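# Cap the marker using the two robot arms

## Task

Get the cap pressed fully onto the marker and leave the capped marker resting entirely on the table. The robot must be touching the marker or the cap at the moment the cap first seats fully, otherwise it does not count. Neither the marker nor the cap may ever enter the marked zones around the arm bases, whether on the table or in the air. The result must hold on its own without the robot supporting it. Finally, release both parts and move the grippers away.

## Robot and tools

Robot: two arms, left_arm and right_arm, each with six joints in this fixed order: waist, shoulder, elbow, wrist pitch, wrist yaw, wrist roll, plus a parallel gripper. Stated joint ranges (rad): waist -2.618 to 3.054, shoulder 0.000 to 3.142, elbow 0.000 to 3.142, wrist pitch -1.571 to 1.571, wrist yaw -1.571 to 1.571, wrist roll -2.094 to 2.094. The true limits may differ by up to 0.036 rad either way.

Frame: all printed gripper poses share one scene frame. The origin sits on the tabletop midway between the arms, +z is up, +x reaches out over the table, and left_arm is on the +y side. The arm names do not match image sides. Positions are in metres, orientation as a wxyz quaternion. The reported point lies between the finger pads, roughly 1 cm short of the tips; fingers point along the gripper's +z and close along its y. Printed positions get less accurate at long reach.

Row format: one flat list of 14 numbers covering both arms, even if only one moves: left_arm waist, shoulder, elbow, wrist pitch, wrist yaw, wrist roll, gripper opening, then the same seven for right_arm. Joint entries are offsets on a scale of -1 to 1, where 1.0 equals 1.202 rad for waist, 1.258 for shoulder, 1.238 for elbow, 2.073 for wrist pitch, and 2.022 for wrist yaw and roll. The opening is absolute, not an offset: +1 fully open, -1 closed. Optionally 12 more numbers from 0 to 1 may follow: stiffness multipliers for the six joints of left_arm then right_arm; they persist until changed.

execute_actions(actions): a list of up to 15 actions, each a table of up to 15 rows; each row runs one 1/30 s step, and a short table repeats its last row to fill 15 steps. Offsets in every row are measured from the joint angles at the start of that action (for the first action, the last reported angles), not from the previous row. An action asking a joint to travel more than 0.036 rad beyond its limit is rejected for both arms; if the first action fails this or any action is malformed, nothing runs. An empty list just returns the state and images.

move(target, speed, blocking): target is one row as above, offsets taken from the Joint positions in the latest result that printed them. All joints follow paths that finish together, so the hand travels on a curve, lasting 0.5 to 10 s. speed is the peak rad/s of the joint with the longest travel, 0.01 to 2, default 0.5. Paths ignore obstacles and the other arm. Finger values are applied at the start. With blocking=false you get a result after 0.5 s; further rows or moves are refused until a result shows the move ended, so use wait or stop. The added move: line reports the ending (done, off_target, moving, held, fault), limits=held or limits=none, and each arm's joint farthest from target.

wait(seconds): 0 to 10; holds last commands, returns early if a running move ends. stop(): brakes a running move; needs some room. zoom_image(camera, region): region [x0, y0, x1, y1] in pixels, at most 504 by 504; cameras cam_head_left, cam_head_right, cam_high, cam_low, cam_left_wrist, cam_right_wrist, all 504x504. finished_scene(scene): ends the current scene with its number; irreversible; do it only once the capped marker rests on its own.

Results: Joint positions and Joint velocities list each arm's six joints then finger gap (m; 0.094 fully open). Joint targets shows what the joints are currently driven toward. grip_measured is the opening on the commanded scale, each gripper with its own fixed error up to about 1 mm. To hold something, command about 0.03 below grip_measured; less gives a lighter grip. Pad force tops out near 50 to 62 N, lower for very thin parts. Step readings list joint angles during actions; HELD marks steps where an arm's command was restrained. 'joint command not followed' means a clearance check altered targets. 'joint sent to its limit' means a joint was stopped at its end. Torques include offsets and noise.

Motion limits: each joint target is kept within a lead of its measured angle (0.202 waist, 0.258 shoulder, 0.238 elbow, 0.573 wrist pitch, 0.522 wrist yaw and roll), and targets that would put the hand over 70 mm from its measured position are pulled back, so big changes take several actions. Zero offsets may let arms sag; resend offsets that restore desired angles, then zeros.

Cautions: keep marker and cap out of the base zones at all times; never knock anything off the table; avoid arm-to-arm contact; touch slowly, since faster moves and targets set deep past contact push harder. Loose items may get an occasional nudge. Holding loads heats motors: MOTOR HOT at 75 °C, a 10 s stop at 90 °C, the arm drops at 100 °C. The robot holds its last command while you think. Release and retreat before ending.

Each tool is called after ">>>" as name(argument=value, ...), one argument or row to a line, values as JSON.

## Session

>>> execute_actions(
  actions=[],
)

Scene clock: 0.00 s.
left_arm: end_effector_position=(+0.5531, +0.5061, +0.1086) grip_measured=+1.000 end_effector_quat_wxyz=(+0.659, -0.434, +0.499, +0.357) | right_arm: end_effector_position=(+0.1412, +0.0645, +0.2671) grip_measured=+1.000 end_effector_quat_wxyz=(+0.702, -0.685, -0.116, +0.159)
Joint names: [waist, shoulder, elbow, wrist pitch, wrist yaw, wrist roll]
Joint positions: left_arm=[-0.003  2.534  1.383  1.386 -1.008 -0.019  0.094] | right_arm=[ 0.849  1.522  0.736  0.919 -1.296 -1.388  0.094]
Joint velocities: left_arm=[-0.007  0.017  0.002  0.066  0.007 -0.037  0.   ] | right_arm=[ 0.002  0.022  0.002 -0.007 -0.066 -0.037  0.   ]
Joint torques (N m, as the arm reports them, + toward a larger angle): no reading
Motor temperatures (°C, as the motors report them): left_arm=[23 21 23 24 24 21] | right_arm=[23 21 25 21 20 23]
Joint targets: left_arm=[-0.003 2.536 1.384 1.371 -1.005 -0.018] | right_arm=[0.849 1.513 0.748 0.916 -1.293 -1.379]
Joint stiffness scale: left_arm=[1. 1. 1. 1. 1. 1.] | right_arm=[1. 1. 1. 1. 1. 1.]

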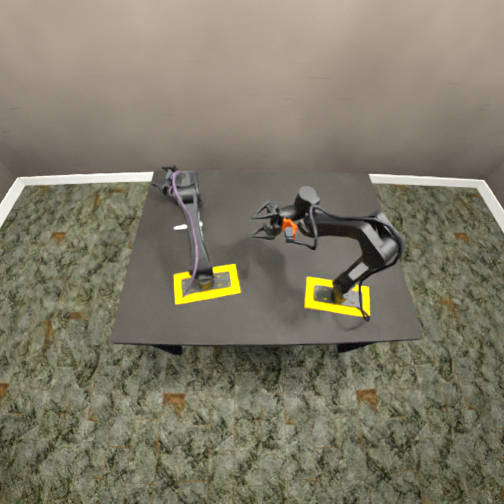

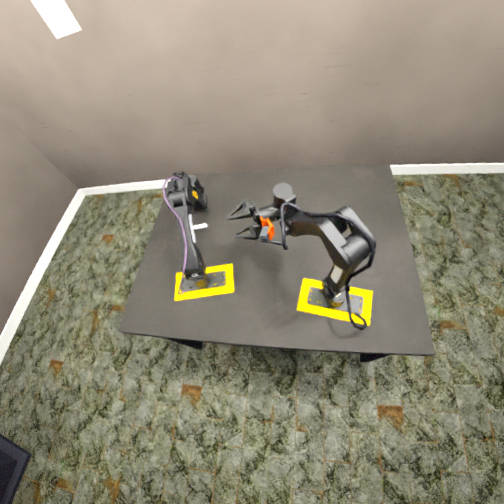

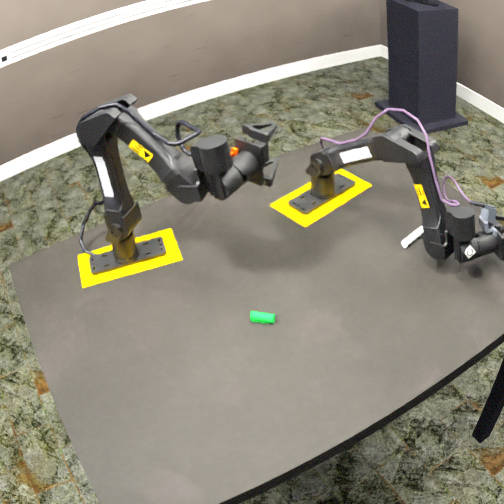

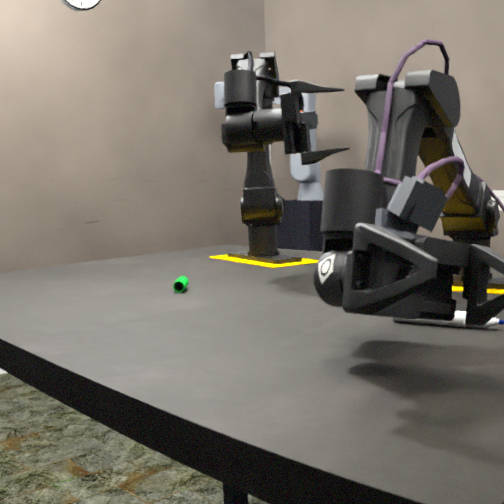

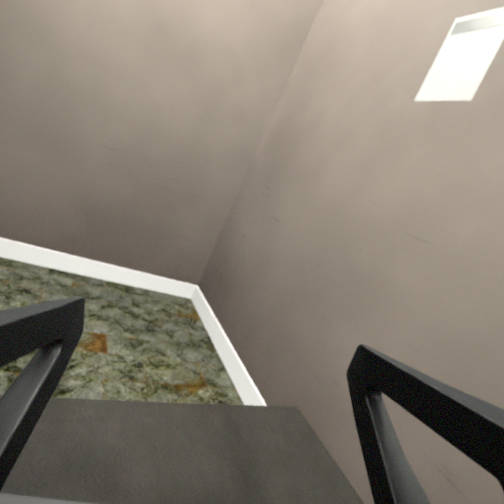

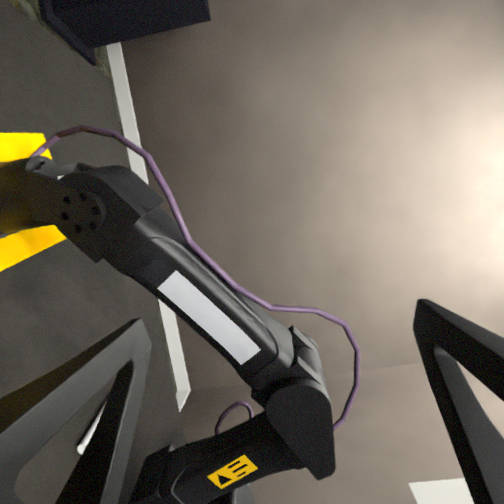

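>>> move(
  target=[0,-0.822,-0.148,-1,0.4985,0.01,1,-0.706,-0.017,0.375,-1,0.641,0.686,1],
  speed=1.2,
)

>>> move(
  target=[0,0,0,-0.28,0,0,1,0,0,0,-0.055,0,0,1],
  speed=1.2,
)

Scene clock: 30.10 s.
left_arm: end_effector_position=(+0.4326, +0.3308, +0.1673) grip_measured=+1.000 end_effector_quat_wxyz=(+0.304, -0.096, +0.947, +0.033) | right_arm: end_effector_position=(+0.2497, -0.3267, +0.1053) grip_measured=+1.000 end_effector_quat_wxyz=(+0.034, +0.082, +0.996, +0.001)
Joint names: [waist, shoulder, elbow, wrist pitch, wrist yaw, wrist roll]
Joint positions: left_arm=[-0.003  1.51   1.219 -0.658 -0.01  -0.006  0.094] | right_arm=[ 0.009  1.522  1.167 -1.147 -0.009 -0.012  0.094]
Joint velocities: left_arm=[-0.002 -0.007 -0.007 -0.081  0.022 -0.022  0.   ] | right_arm=[ 0.007  0.007  0.007 -0.022 -0.037  0.007  0.   ]
Joint torques (N m, as the arm reports them, + toward a larger angle): left_arm=[ 0.01 -9.07  5.33  1.26  0.08  0.11] | right_arm=[-0.71 -8.15  9.15  0.43  0.06  0.09]
Motor temperatures (°C, as the motors report them): left_arm=[23 28 24 27 24 21] | right_arm=[23 23 27 24 20 23]
Joint targets: left_arm=[-0.003 1.500 1.200 -0.687 0.000 0.001] | right_arm=[0.001 1.501 1.201 -1.154 -0.000 -0.001]
Joint stiffness scale: left_arm=[1. 1. 1. 1. 1. 1.] | right_arm=[1. 1. 1. 1. 1. 1.]
move: off_target (left_arm, right_arm); limits=none; left_arm: farthest joint: the wrist pitch, 0.029 radians from its target (2.073 radians at the start); right_arm: farthest joint: the elbow, 0.034 radians from its target (0.464 radians at the start)

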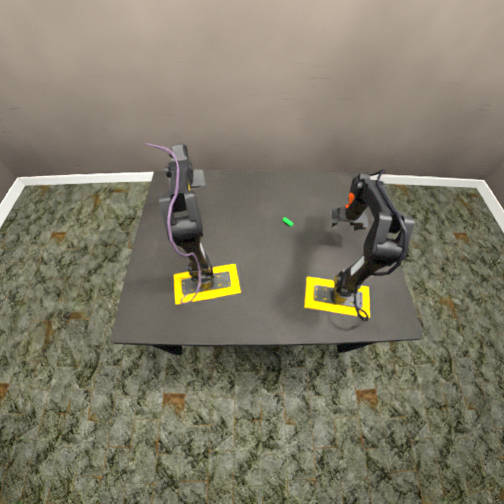

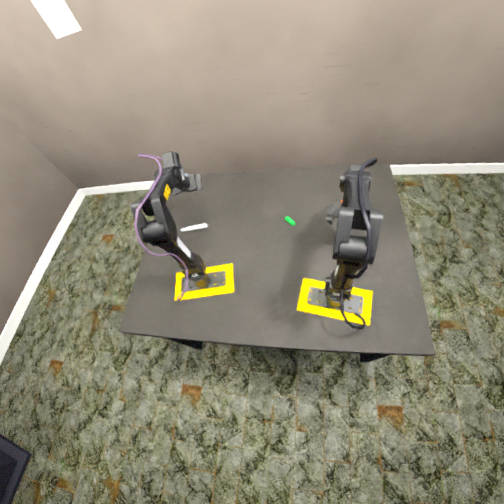

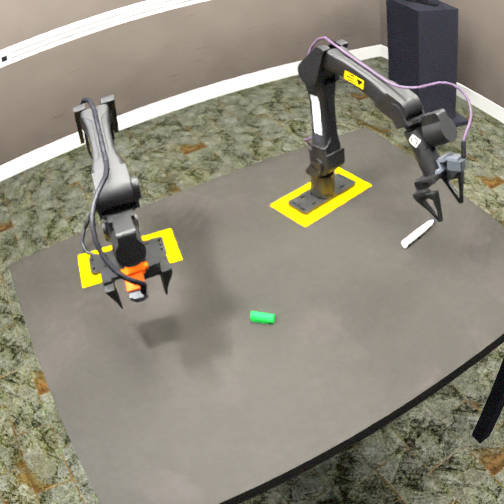

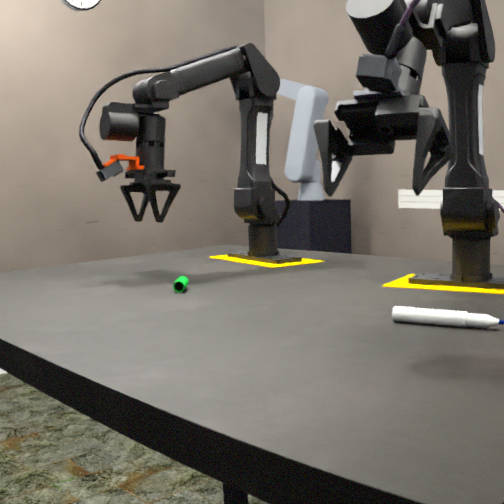

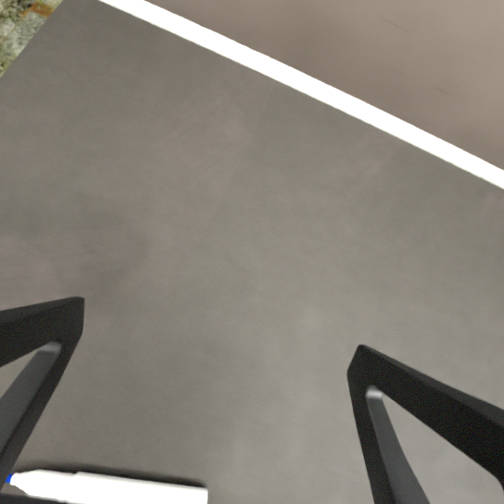

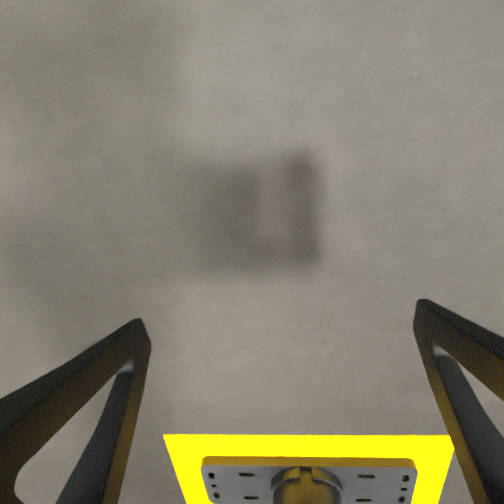

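Scene clock: 31.50 s.
left_arm: end_effector_position=(+0.3056, +0.3061, +0.1214) grip_measured=+1.000 end_effector_quat_wxyz=(+0.030, -0.099, +0.995, +0.008) | right_arm: end_effector_position=(+0.2237, -0.3221, +0.1050) grip_measured=+1.000 end_effector_quat_wxyz=(-0.019, +0.082, +0.996, +0.006)
Joint names: [waist, shoulder, elbow, wrist pitch, wrist yaw, wrist roll]
Joint positions: left_arm=[-0.003  1.51   1.219 -1.218 -0.01  -0.006  0.094] | right_arm=[ 0.009  1.522  1.167 -1.253 -0.009 -0.012  0.094]
Joint velocities: left_arm=[-0.002 -0.012 -0.012  0.022 -0.051 -0.022  0.   ] | right_arm=[-0.012 -0.002  0.007  0.037 -0.022 -0.051  0.   ]
Joint torques (N m, as the arm reports them, + toward a larger angle): left_arm=[ 0.06 -6.93  5.88  0.41  0.    0.02] | right_arm=[ 0.   -5.82  6.52  0.23 -0.01  0.02]
Motor temperatures (°C, as the motors report them): left_arm=[23 27 24 27 24 21] | right_arm=[23 23 27 24 20 23]
Joint targets: left_arm=[-0.003 1.510 1.219 -1.239 -0.010 -0.006] | right_arm=[0.009 1.522 1.167 -1.261 -0.009 -0.012]
Joint stiffness scale: left_arm=[1. 1. 1. 1. 1. 1.] | right_arm=[1. 1. 1. 1. 1. 1.]
move: off_target (left_arm); limits=none; left_arm: farthest joint: the wrist pitch, 0.021 radians from its target (0.580 radians at the start); right_arm: farthest joint: the wrist pitch, 0.008 radians from its target (0.114 radians at the start)

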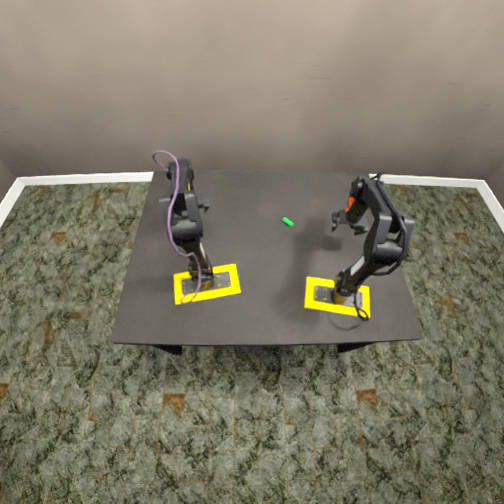

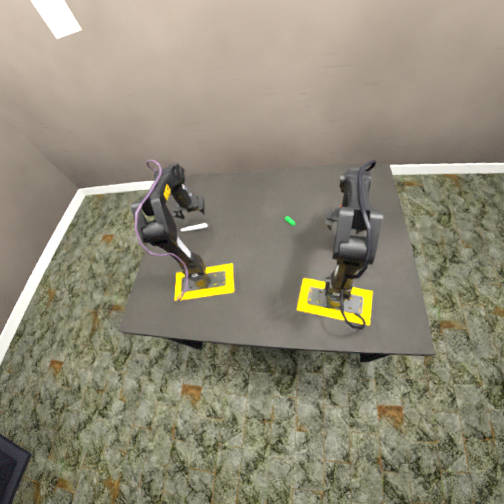

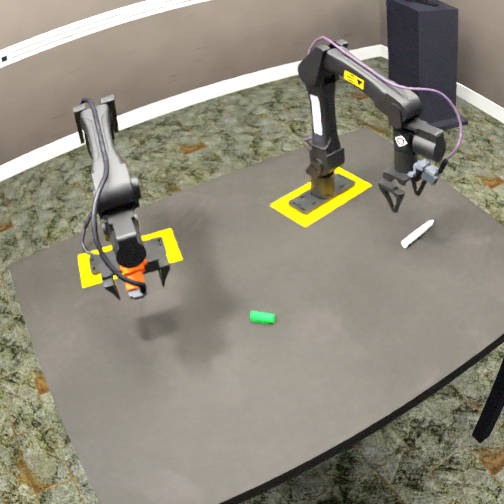

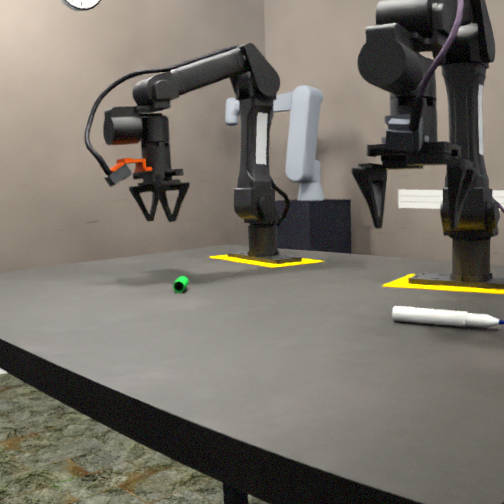

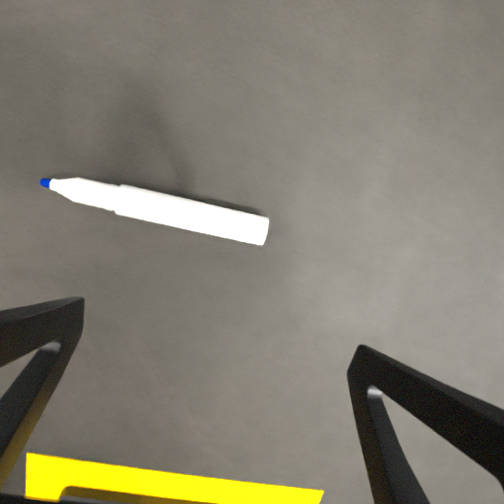

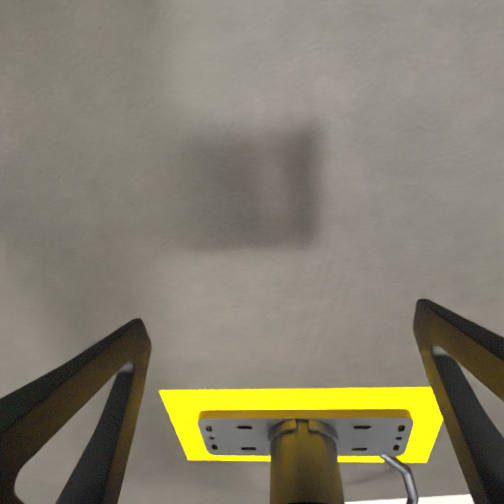

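>>> move(
  target=[0.054,0.138,0.078,0,0.005,0.908,1,0.458,0.243,0.2,0.25,-0.077,-0.192,1],
  speed=1.2,
)

Scene clock: 146.23 s.
left_arm: end_effector_position=(+0.3192, +0.3250, +0.0977) grip_measured=+1.000 end_effector_quat_wxyz=(-0.011, +0.709, +0.705, -0.010) | right_arm: end_effector_position=(+0.3634, -0.1036, +0.0933) grip_measured=+1.000 end_effector_quat_wxyz=(+0.185, -0.375, +0.906, +0.072)
Joint names: [waist, shoulder, elbow, wrist pitch, wrist yaw, wrist roll]
Joint positions: left_arm=[ 0.053  1.67   1.29  -1.219 -0.01   1.824  0.094] | right_arm=[ 0.553  1.824  1.38  -0.756 -0.15  -0.389  0.094]
Joint velocities: left_arm=[ 0.002  0.007 -0.007 -0.022 -0.051  0.007  0.   ] | right_arm=[-0.012  0.017  0.017  0.037 -0.007  0.037  0.   ]
Joint torques (N m, as the arm reports them, + toward a larger angle): left_arm=[ 0.94 -7.24  7.55  0.42  0.1   0.09] | right_arm=[ 0.53 -9.31  9.53  1.2  -0.21 -0.1 ]
Motor temperatures (°C, as the motors report them): left_arm=[23 24 25 24 24 21] | right_arm=[23 23 27 22 20 23]
Joint targets: left_arm=[0.062 1.684 1.316 -1.218 0.000 1.830] | right_arm=[0.560 1.828 1.414 -0.735 -0.165 -0.401]
Joint stiffness scale: left_arm=[1. 1. 1. 1. 1. 1.] | right_arm=[1. 1. 1. 1. 1. 1.]
move: off_target (left_arm, right_arm); limits=none; left_arm: farthest joint: the elbow, 0.026 radians from its target (0.096 radians at the start); right_arm: farthest joint: the elbow, 0.034 radians from its target (0.248 radians at the start)

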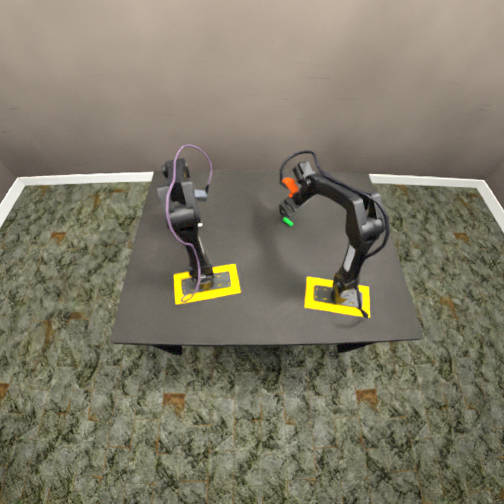

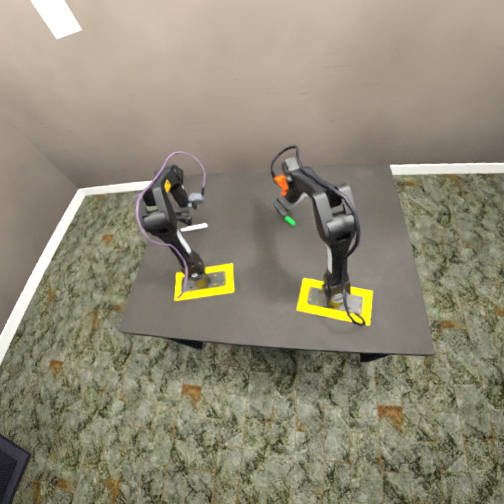

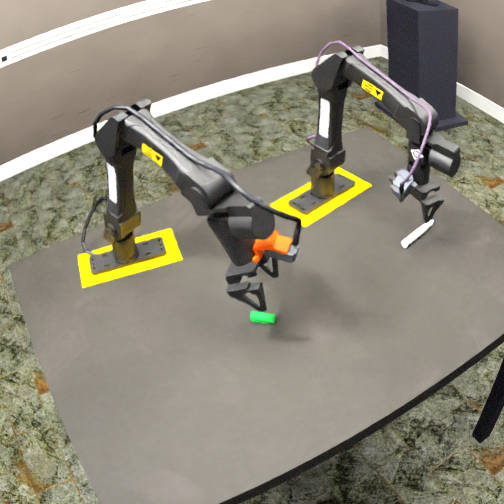

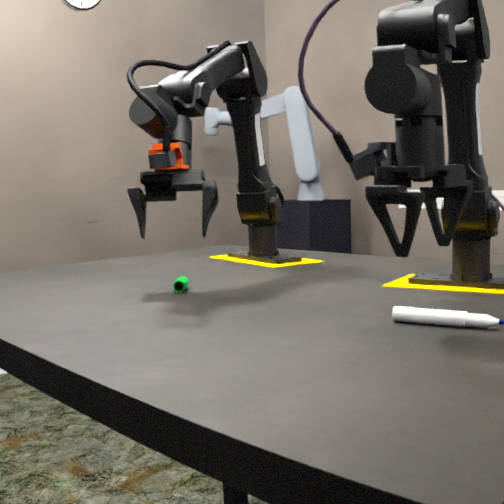

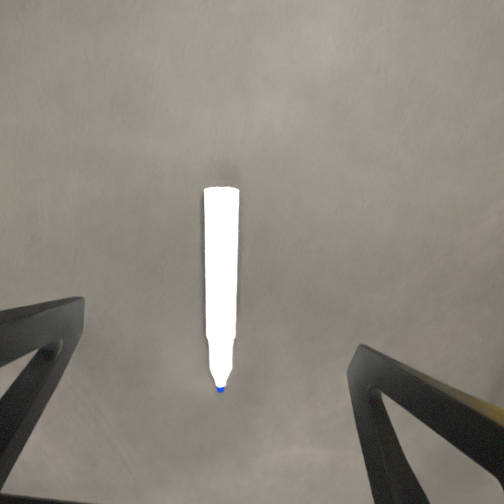

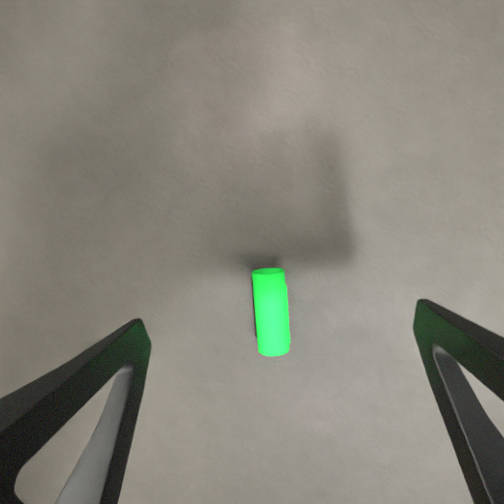

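>>> move(
  target=[0,0.027,-0.144,0.125,0.005,0,1,0,0.044,-0.093,0.119,-0.005,0,1],
  speed=0.6,
)

Scene clock: 169.07 s.
left_arm: end_effector_position=(+0.3304, +0.3278, +0.0512) grip_measured=+1.000 end_effector_quat_wxyz=(+0.005, +0.709, +0.705, +0.017) | right_arm: end_effector_position=(+0.3766, -0.0985, +0.0522) grip_measured=+1.000 end_effector_quat_wxyz=(+0.210, -0.375, +0.900, +0.071)
Joint names: [waist, shoulder, elbow, wrist pitch, wrist yaw, wrist roll]
Joint positions: left_arm=[ 0.053  1.696  1.129 -0.969 -0.01   1.824  0.094] | right_arm=[ 0.553  1.883  1.265 -0.53  -0.15  -0.389  0.094]
Joint velocities: left_arm=[-0.002  0.007 -0.007  0.022  0.051  0.037  0.   ] | right_arm=[-0.002 -0.007 -0.002  0.095  0.051 -0.022  0.   ]
Joint torques (N m, as the arm reports them, + toward a larger angle): left_arm=[ 0.04 -7.94  4.36  0.62  0.1   0.02] | right_arm=[ -0.02 -10.36   6.92   1.27  -0.17   0.02]
Motor temperatures (°C, as the motors report them): left_arm=[23 24 26 24 24 21] | right_arm=[23 25 28 24 20 23]
Joint targets: left_arm=[0.053 1.704 1.111 -0.960 0.000 1.824] | right_arm=[0.553 1.880 1.265 -0.509 -0.161 -0.389]
Joint stiffness scale: left_arm=[1. 1. 1. 1. 1. 1.] | right_arm=[1. 1. 1. 1. 1. 1.]
move: off_target (right_arm); limits=none; left_arm: farthest joint: the elbow, 0.017 radians from its target (0.178 radians at the start); right_arm: farthest joint: the wrist pitch, 0.021 radians from its target (0.246 radians at the start)

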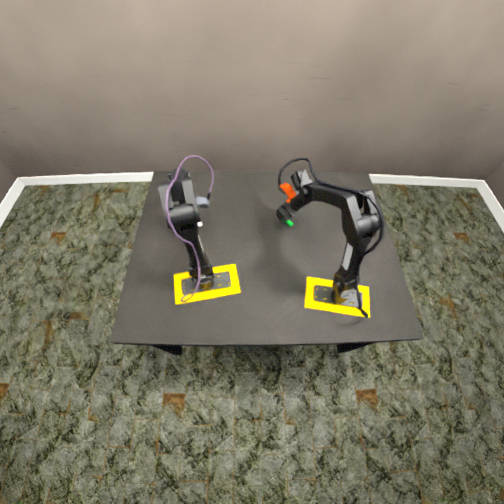

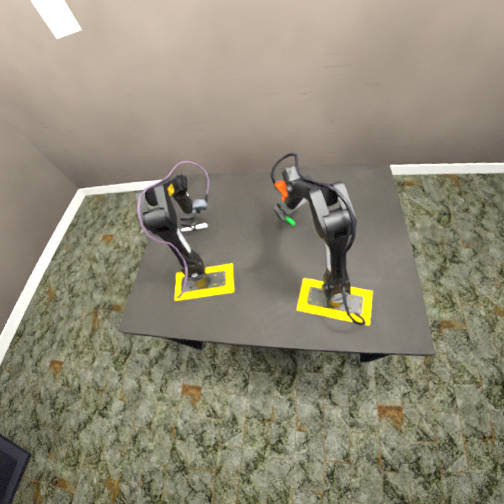

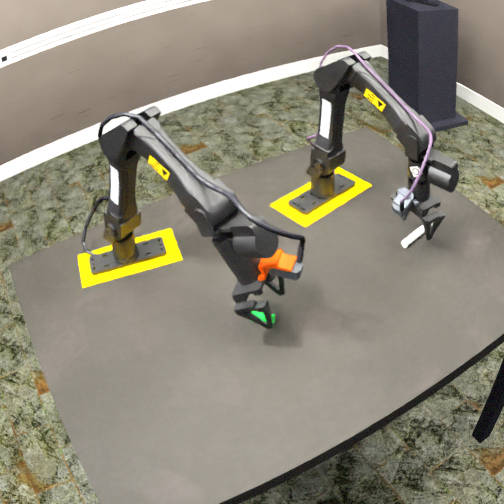

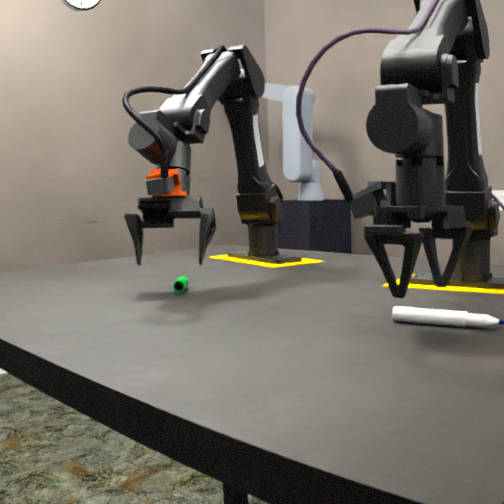

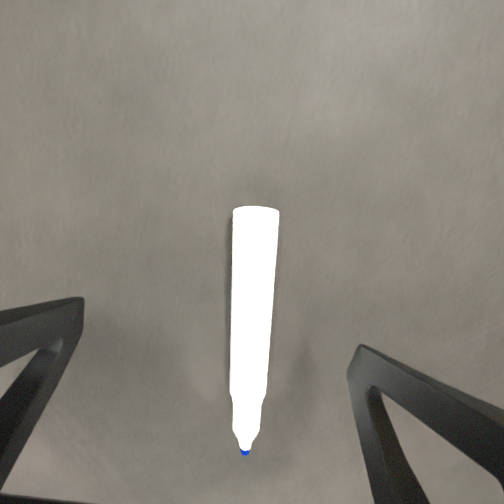

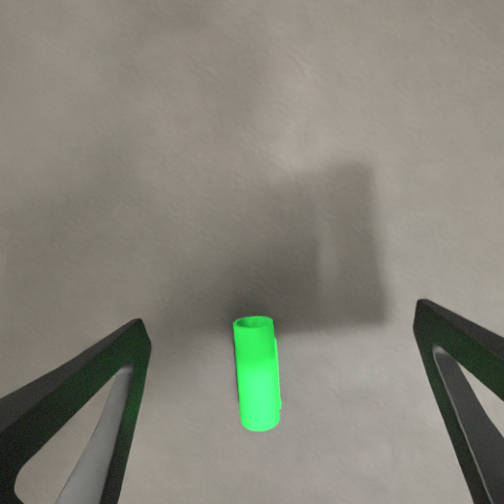

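>>> move(
  target=[-0.021,0.02,-0.051,0.018,0.005,0,1,-0.008,-0.076,-0.152,0.049,0,0,1],
  speed=0.4,
)

Scene clock: 189.43 s.
left_arm: end_effector_position=(+0.3232, +0.3211, +0.0372) grip_measured=+1.000 end_effector_quat_wxyz=(-0.003, +0.715, +0.699, +0.005) | right_arm: end_effector_position=(+0.3416, -0.1120, +0.0259) grip_measured=+1.000 end_effector_quat_wxyz=(+0.191, -0.375, +0.904, +0.072)
Joint names: [waist, shoulder, elbow, wrist pitch, wrist yaw, wrist roll]
Joint positions: left_arm=[ 0.036  1.709  1.086 -0.941 -0.01   1.824  0.094] | right_arm=[ 0.553  1.819  1.083 -0.45  -0.15  -0.389  0.094]
Joint velocities: left_arm=[ 0.002  0.002 -0.012  0.051  0.037  0.022  0.   ] | right_arm=[-0.002  0.027 -0.012 -0.022 -0.022  0.051  0.   ]
Joint torques (N m, as the arm reports them, + toward a larger angle): left_arm=[-0.78 -7.53  4.06  0.58  0.1   0.03] | right_arm=[ -0.79 -12.31   6.21   1.21  -0.08   0.02]
Motor temperatures (°C, as the motors report them): left_arm=[23 25 25 25 24 21] | right_arm=[23 26 28 25 20 23]
Joint targets: left_arm=[0.028 1.721 1.066 -0.931 0.000 1.824] | right_arm=[0.544 1.787 1.077 -0.429 -0.150 -0.389]
Joint stiffness scale: left_arm=[1. 1. 1. 1. 1. 1.] | right_arm=[1. 1. 1. 1. 1. 1.]
move: off_target (right_arm); limits=none; left_arm: farthest joint: the elbow, 0.020 radians from its target (0.063 radians at the start); right_arm: farthest joint: the shoulder, 0.032 radians from its target (0.095 radians at the start)

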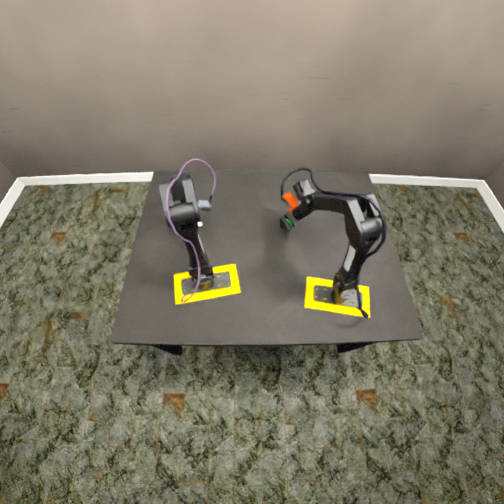

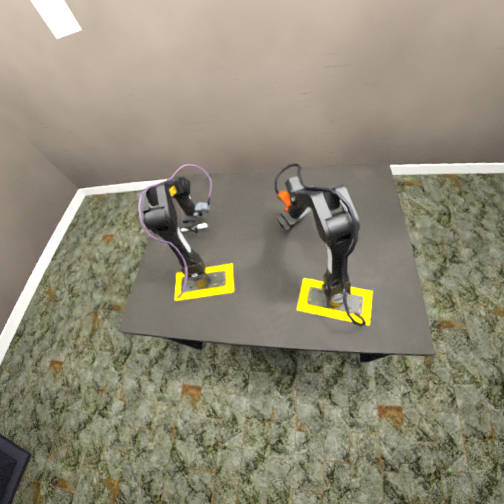

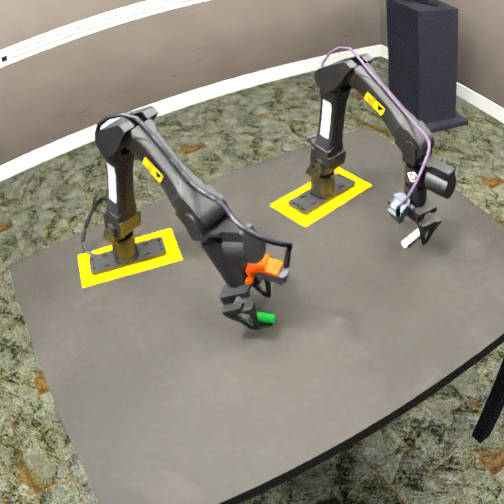

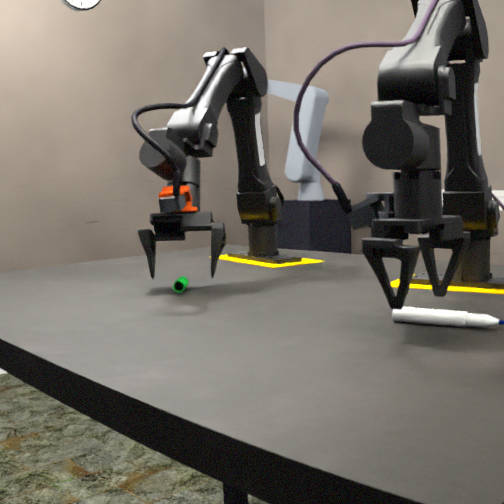

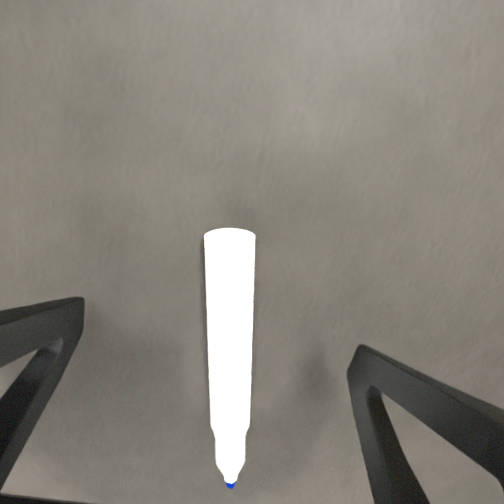

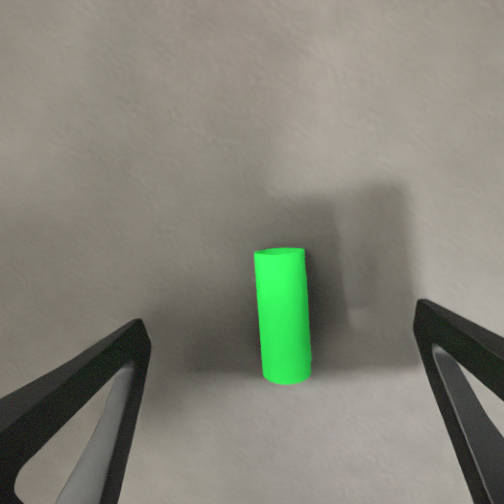

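>>> move(
  target=[0,0.036,-0.066,0.052,0,0,1,0,0.027,-0.026,0.03,0,0,1],
  speed=0.2,
)

Scene clock: 207.90 s.
left_arm: end_effector_position=(+0.3225, +0.3209, +0.0139) grip_measured=+1.000 end_effector_quat_wxyz=(-0.002, +0.715, +0.699, +0.006) | right_arm: end_effector_position=(+0.3382, -0.1133, +0.0092) grip_measured=+1.000 end_effector_quat_wxyz=(+0.183, -0.375, +0.906, +0.072)
Joint names: [waist, shoulder, elbow, wrist pitch, wrist yaw, wrist roll]
Joint positions: left_arm=[ 0.036  1.743  1.023 -0.843 -0.01   1.824  0.094] | right_arm=[ 0.553  1.85   1.055 -0.409 -0.15  -0.389  0.094]
Joint velocities: left_arm=[ 0.007 -0.007 -0.022 -0.037 -0.081 -0.037  0.   ] | right_arm=[ 0.002  0.017 -0.002  0.007 -0.037  0.007  0.   ]
Joint torques (N m, as the arm reports them, + toward a larger angle): left_arm=[-0.01 -7.65  3.87  0.57  0.01  0.03] | right_arm=[-0.01 -8.88  6.15  1.19 -0.07  0.02]
Motor temperatures (°C, as the motors report them): left_arm=[23 25 25 25 24 21] | right_arm=[23 27 27 26 20 23]
Joint targets: left_arm=[0.036 1.755 1.004 -0.833 -0.010 1.824] | right_arm=[0.553 1.854 1.050 -0.388 -0.150 -0.389]
Joint stiffness scale: left_arm=[1. 1. 1. 1. 1. 1.] | right_arm=[1. 1. 1. 1. 1. 1.]
move: off_target (right_arm); limits=none; left_arm: farthest joint: the elbow, 0.019 radians from its target (0.081 radians at the start); right_arm: farthest joint: the wrist pitch, 0.021 radians from its target (0.062 radians at the start)

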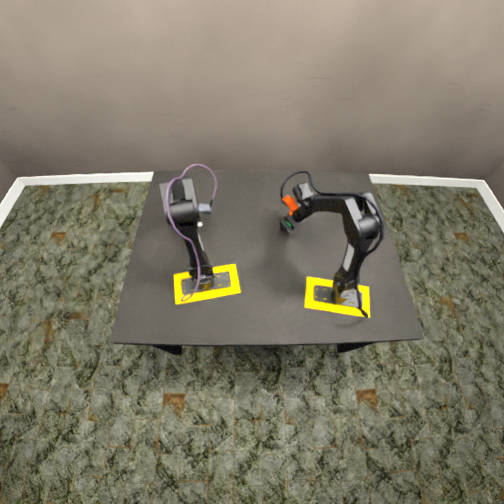

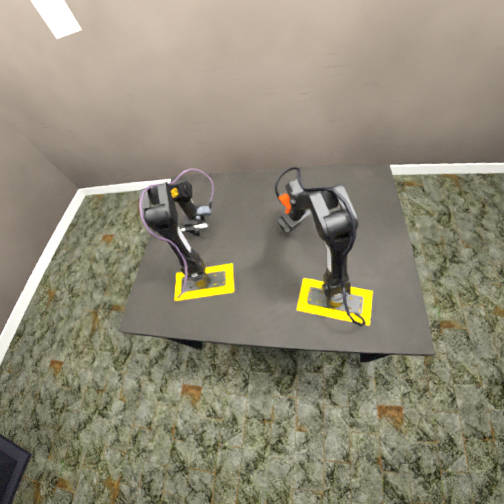

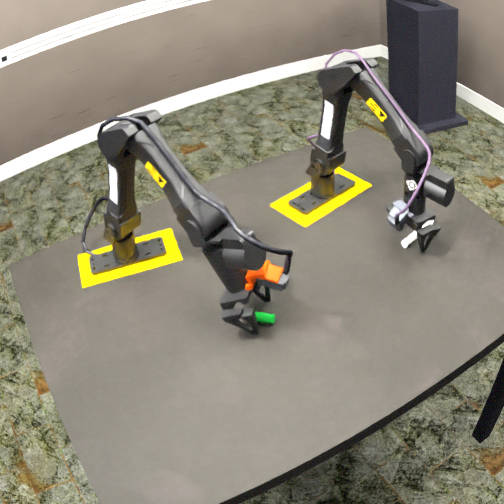

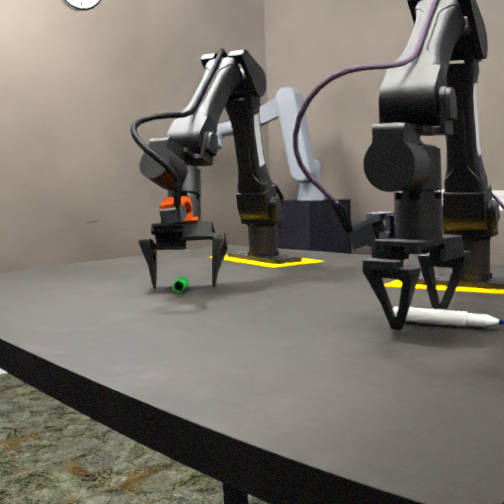

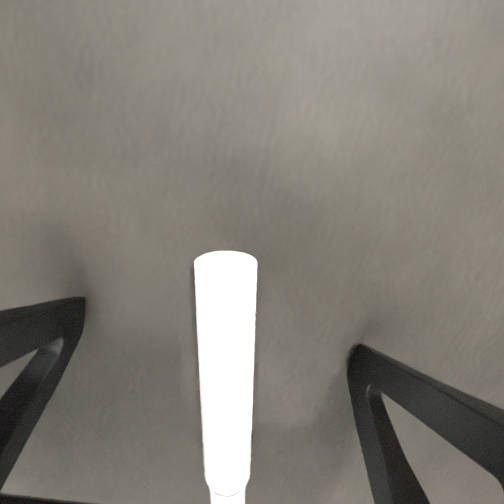

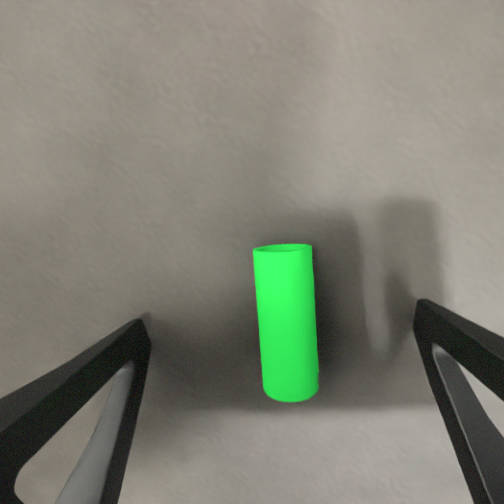

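>>> execute_actions(
  actions=[
    [[0,0.009,-0.01,0,0,0,-0.7,0,0.003,0,0,0,0,-0.7]],
    [[0,0,0,0,0,0,-0.7,0,0,0,0,0,0,-0.7]],
    [[0,0,0,0,0,0,-0.7,0,0,0,0,0,0,-0.7]],
  ],
)

Scene clock: 216.33 s.
left_arm: end_effector_position=(+0.3227, +0.3209, +0.0139) grip_measured=-0.658 end_effector_quat_wxyz=(-0.002, +0.715, +0.699, +0.006) | right_arm: end_effector_position=(+0.3382, -0.1133, +0.0093) grip_measured=-0.624 end_effector_quat_wxyz=(+0.183, -0.375, +0.906, +0.072)
Joint names: [waist, shoulder, elbow, wrist pitch, wrist yaw, wrist roll]
Joint positions: left_arm=[ 0.036  1.743  1.023 -0.842 -0.01   1.825  0.016] | right_arm=[ 0.553  1.85   1.055 -0.408 -0.15  -0.389  0.018]
Joint velocities: left_arm=[ 0.002 -0.007 -0.017 -0.037  0.007 -0.022 -0.001] | right_arm=[-0.002 -0.022 -0.002 -0.081  0.037  0.066 -0.   ]
Joint torques (N m, as the arm reports them, + toward a larger angle): left_arm=[ 0.03 -8.79  5.24  0.5  -0.01  0.02] | right_arm=[-0.01 -9.2   6.45  0.98 -0.07  0.02]
Motor temperatures (°C, as the motors report them): left_arm=[23 25 25 25 24 21] | right_arm=[23 27 27 26 20 23]
Joint targets: left_arm=[0.036 1.743 1.023 -0.842 -0.010 1.825] | right_arm=[0.553 1.850 1.055 -0.408 -0.150 -0.389]
Joint stiffness scale: left_arm=[1. 1. 1. 1. 1. 1.] | right_arm=[1. 1. 1. 1. 1. 1.]
Step readings (joint positions; steps 1 to 15: 1st action; 16 to 30: 2nd action; 31 to 45: 3rd action):
0: left_arm=[0.036 1.743 1.023 -0.843 -0.010 1.824] | right_arm=[0.553 1.850 1.055 -0.408 -0.150 -0.389]
1: left_arm=[0.036 1.743 1.023 -0.843 -0.010 1.824] | right_arm=[0.553 1.850 1.055 -0.408 -0.150 -0.389]
2: left_arm=[0.036 1.743 1.023 -0.843 -0.010 1.824] | right_arm=[0.553 1.850 1.055 -0.408 -0.150 -0.389]
4: left_arm=[0.036 1.743 1.023 -0.843 -0.010 1.824] | right_arm=[0.553 1.850 1.055 -0.408 -0.150 -0.389]
8: left_arm=[0.036 1.743 1.023 -0.842 -0.010 1.825] | right_arm=[0.553 1.850 1.055 -0.408 -0.150 -0.389]
15: left_arm=[0.036 1.743 1.023 -0.842 -0.010 1.825] | right_arm=[0.553 1.850 1.055 -0.408 -0.150 -0.389]
16: left_arm=[0.036 1.743 1.023 -0.842 -0.010 1.825] | right_arm=[0.553 1.850 1.055 -0.408 -0.150 -0.389]
17: left_arm=[0.036 1.743 1.023 -0.842 -0.010 1.825] | right_arm=[0.553 1.850 1.055 -0.408 -0.150 -0.389]
19: left_arm=[0.036 1.743 1.023 -0.842 -0.010 1.825] | right_arm=[0.553 1.850 1.055 -0.408 -0.150 -0.389]
23: left_arm=[0.036 1.743 1.023 -0.842 -0.010 1.825] | right_arm=[0.553 1.850 1.055 -0.408 -0.150 -0.389]
30: left_arm=[0.036 1.743 1.023 -0.842 -0.010 1.825] | right_arm=[0.553 1.850 1.055 -0.408 -0.150 -0.389]
31: left_arm=[0.036 1.743 1.023 -0.842 -0.010 1.825] | right_arm=[0.553 1.850 1.055 -0.408 -0.150 -0.389]
32: left_arm=[0.036 1.743 1.023 -0.842 -0.010 1.825] | right_arm=[0.553 1.850 1.055 -0.408 -0.150 -0.389]
34: left_arm=[0.036 1.743 1.023 -0.842 -0.010 1.825] | right_arm=[0.553 1.850 1.055 -0.408 -0.150 -0.389]
38: left_arm=[0.036 1.743 1.023 -0.842 -0.010 1.825] | right_arm=[0.553 1.850 1.055 -0.408 -0.150 -0.389]
45: Joint positions above

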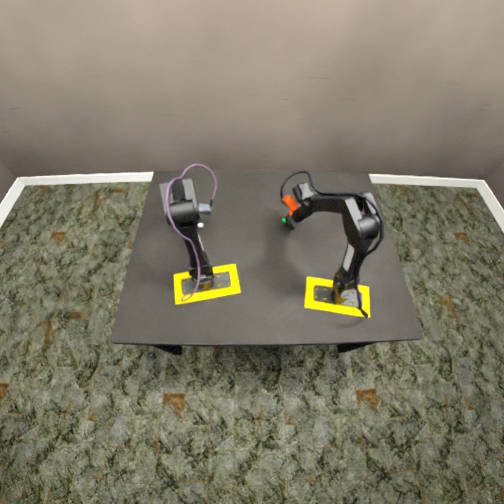

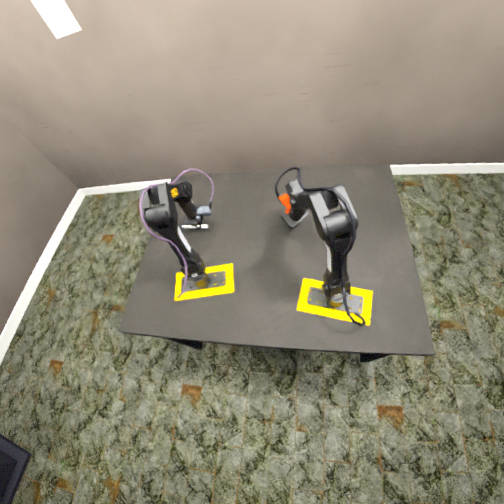

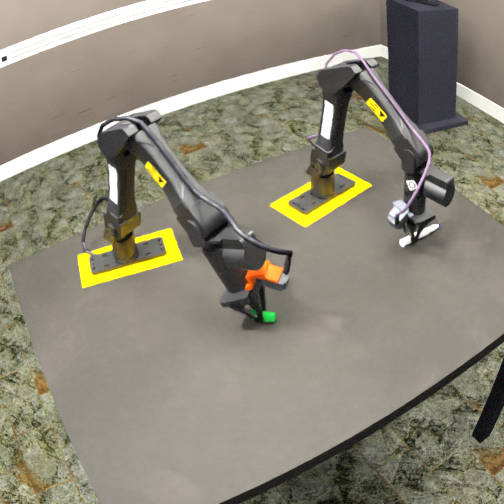

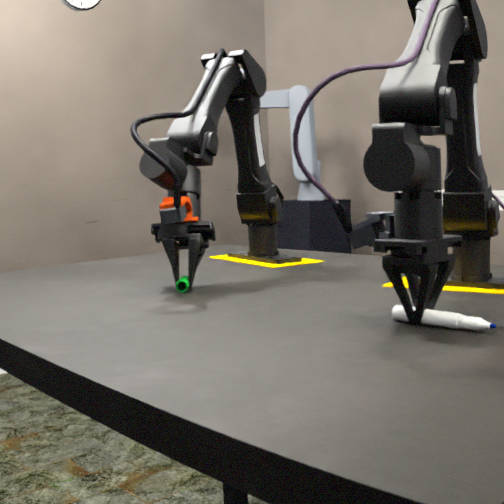

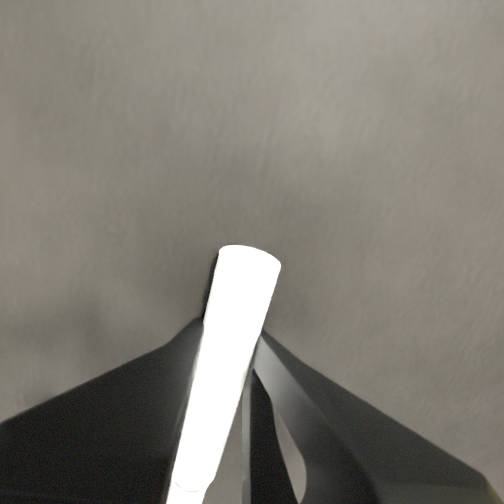

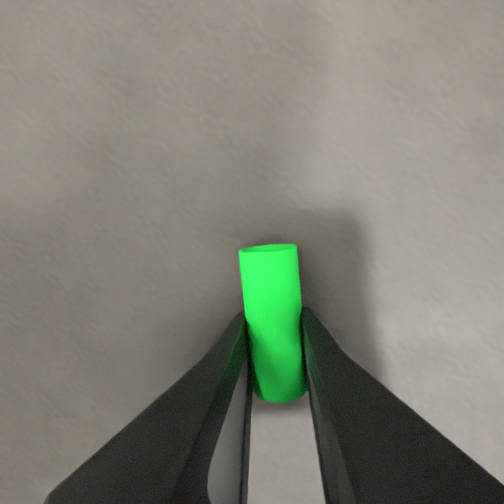

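>>> move(
  target=[0,-0.05,0.085,-0.06,0,0,-0.69,0,-0.06,0.072,-0.057,0,0,-0.66],
  speed=0.5,
)

Scene clock: 241.53 s.
left_arm: end_effector_position=(+0.3325, +0.3233, +0.0485) grip_measured=-0.658 end_effector_quat_wxyz=(+0.009, +0.715, +0.699, +0.024) | right_arm: end_effector_position=(+0.3389, -0.1130, +0.0376) grip_measured=-0.624 end_effector_quat_wxyz=(+0.182, -0.375, +0.906, +0.072)
Joint names: [waist, shoulder, elbow, wrist pitch, wrist yaw, wrist roll]
Joint positions: left_arm=[ 0.036  1.69   1.109 -0.941 -0.01   1.825  0.016] | right_arm=[ 0.553  1.8    1.118 -0.522 -0.15  -0.389  0.018]
Joint velocities: left_arm=[-0.002  0.017 -0.022 -0.007  0.066 -0.022  0.002] | right_arm=[-0.007 -0.002 -0.017 -0.066 -0.081  0.007 -0.001]
Joint torques (N m, as the arm reports them, + toward a larger angle): left_arm=[ 0.07 -9.59  6.98  0.34  0.01  0.03] | right_arm=[ -0.01 -11.53   8.61   0.95  -0.08   0.02]
Motor temperatures (°C, as the motors report them): left_arm=[23 25 25 24 24 21] | right_arm=[23 27 27 26 20 23]
Joint targets: left_arm=[0.036 1.680 1.129 -0.967 -0.010 1.825] | right_arm=[0.553 1.775 1.144 -0.526 -0.150 -0.389]
Joint stiffness scale: left_arm=[1. 1. 1. 1. 1. 1.] | right_arm=[1. 1. 1. 1. 1. 1.]
move: off_target (left_arm, right_arm); limits=none; left_arm: farthest joint: the wrist pitch, 0.025 radians from its target (0.124 radians at the start); right_arm: farthest joint: the shoulder, 0.026 radians from its target (0.076 radians at the start)

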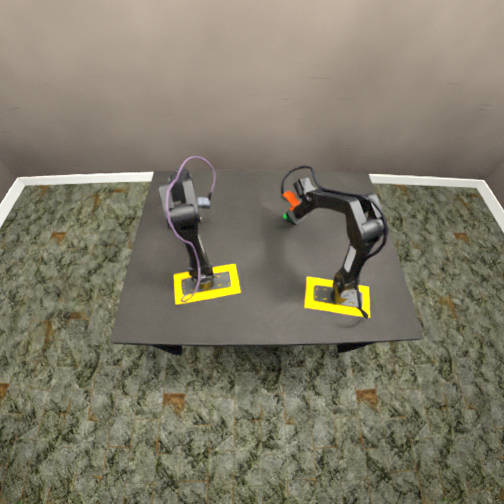

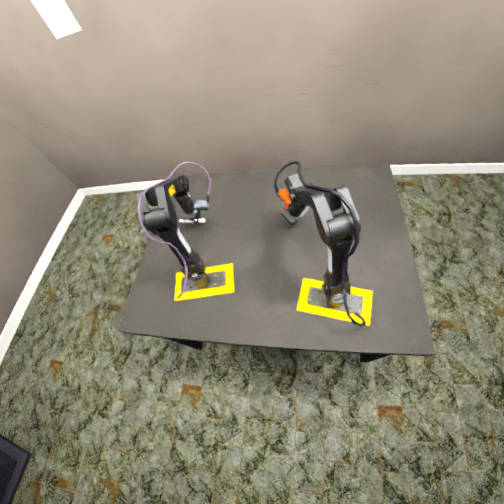

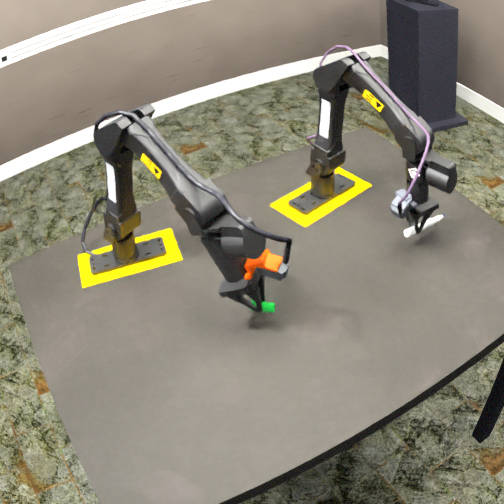

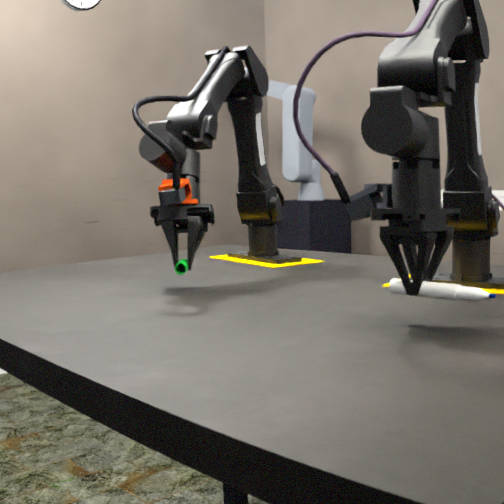

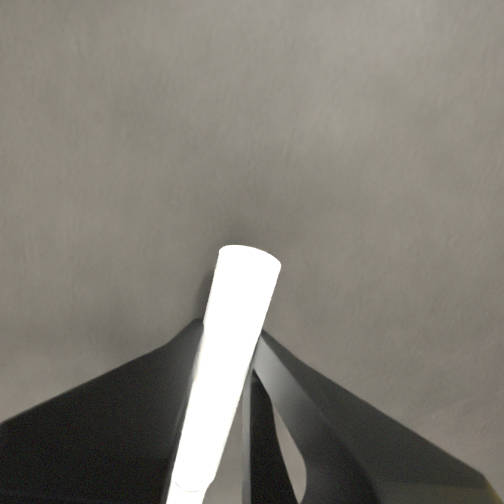

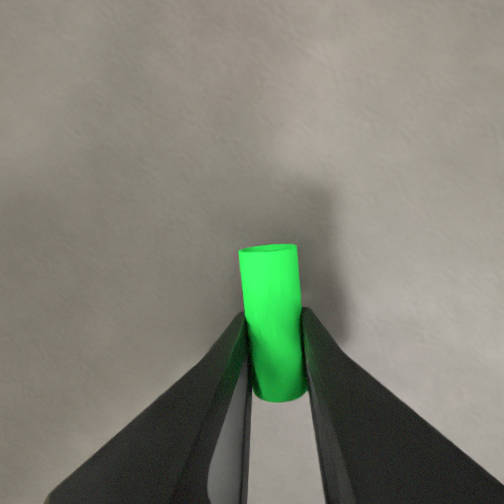

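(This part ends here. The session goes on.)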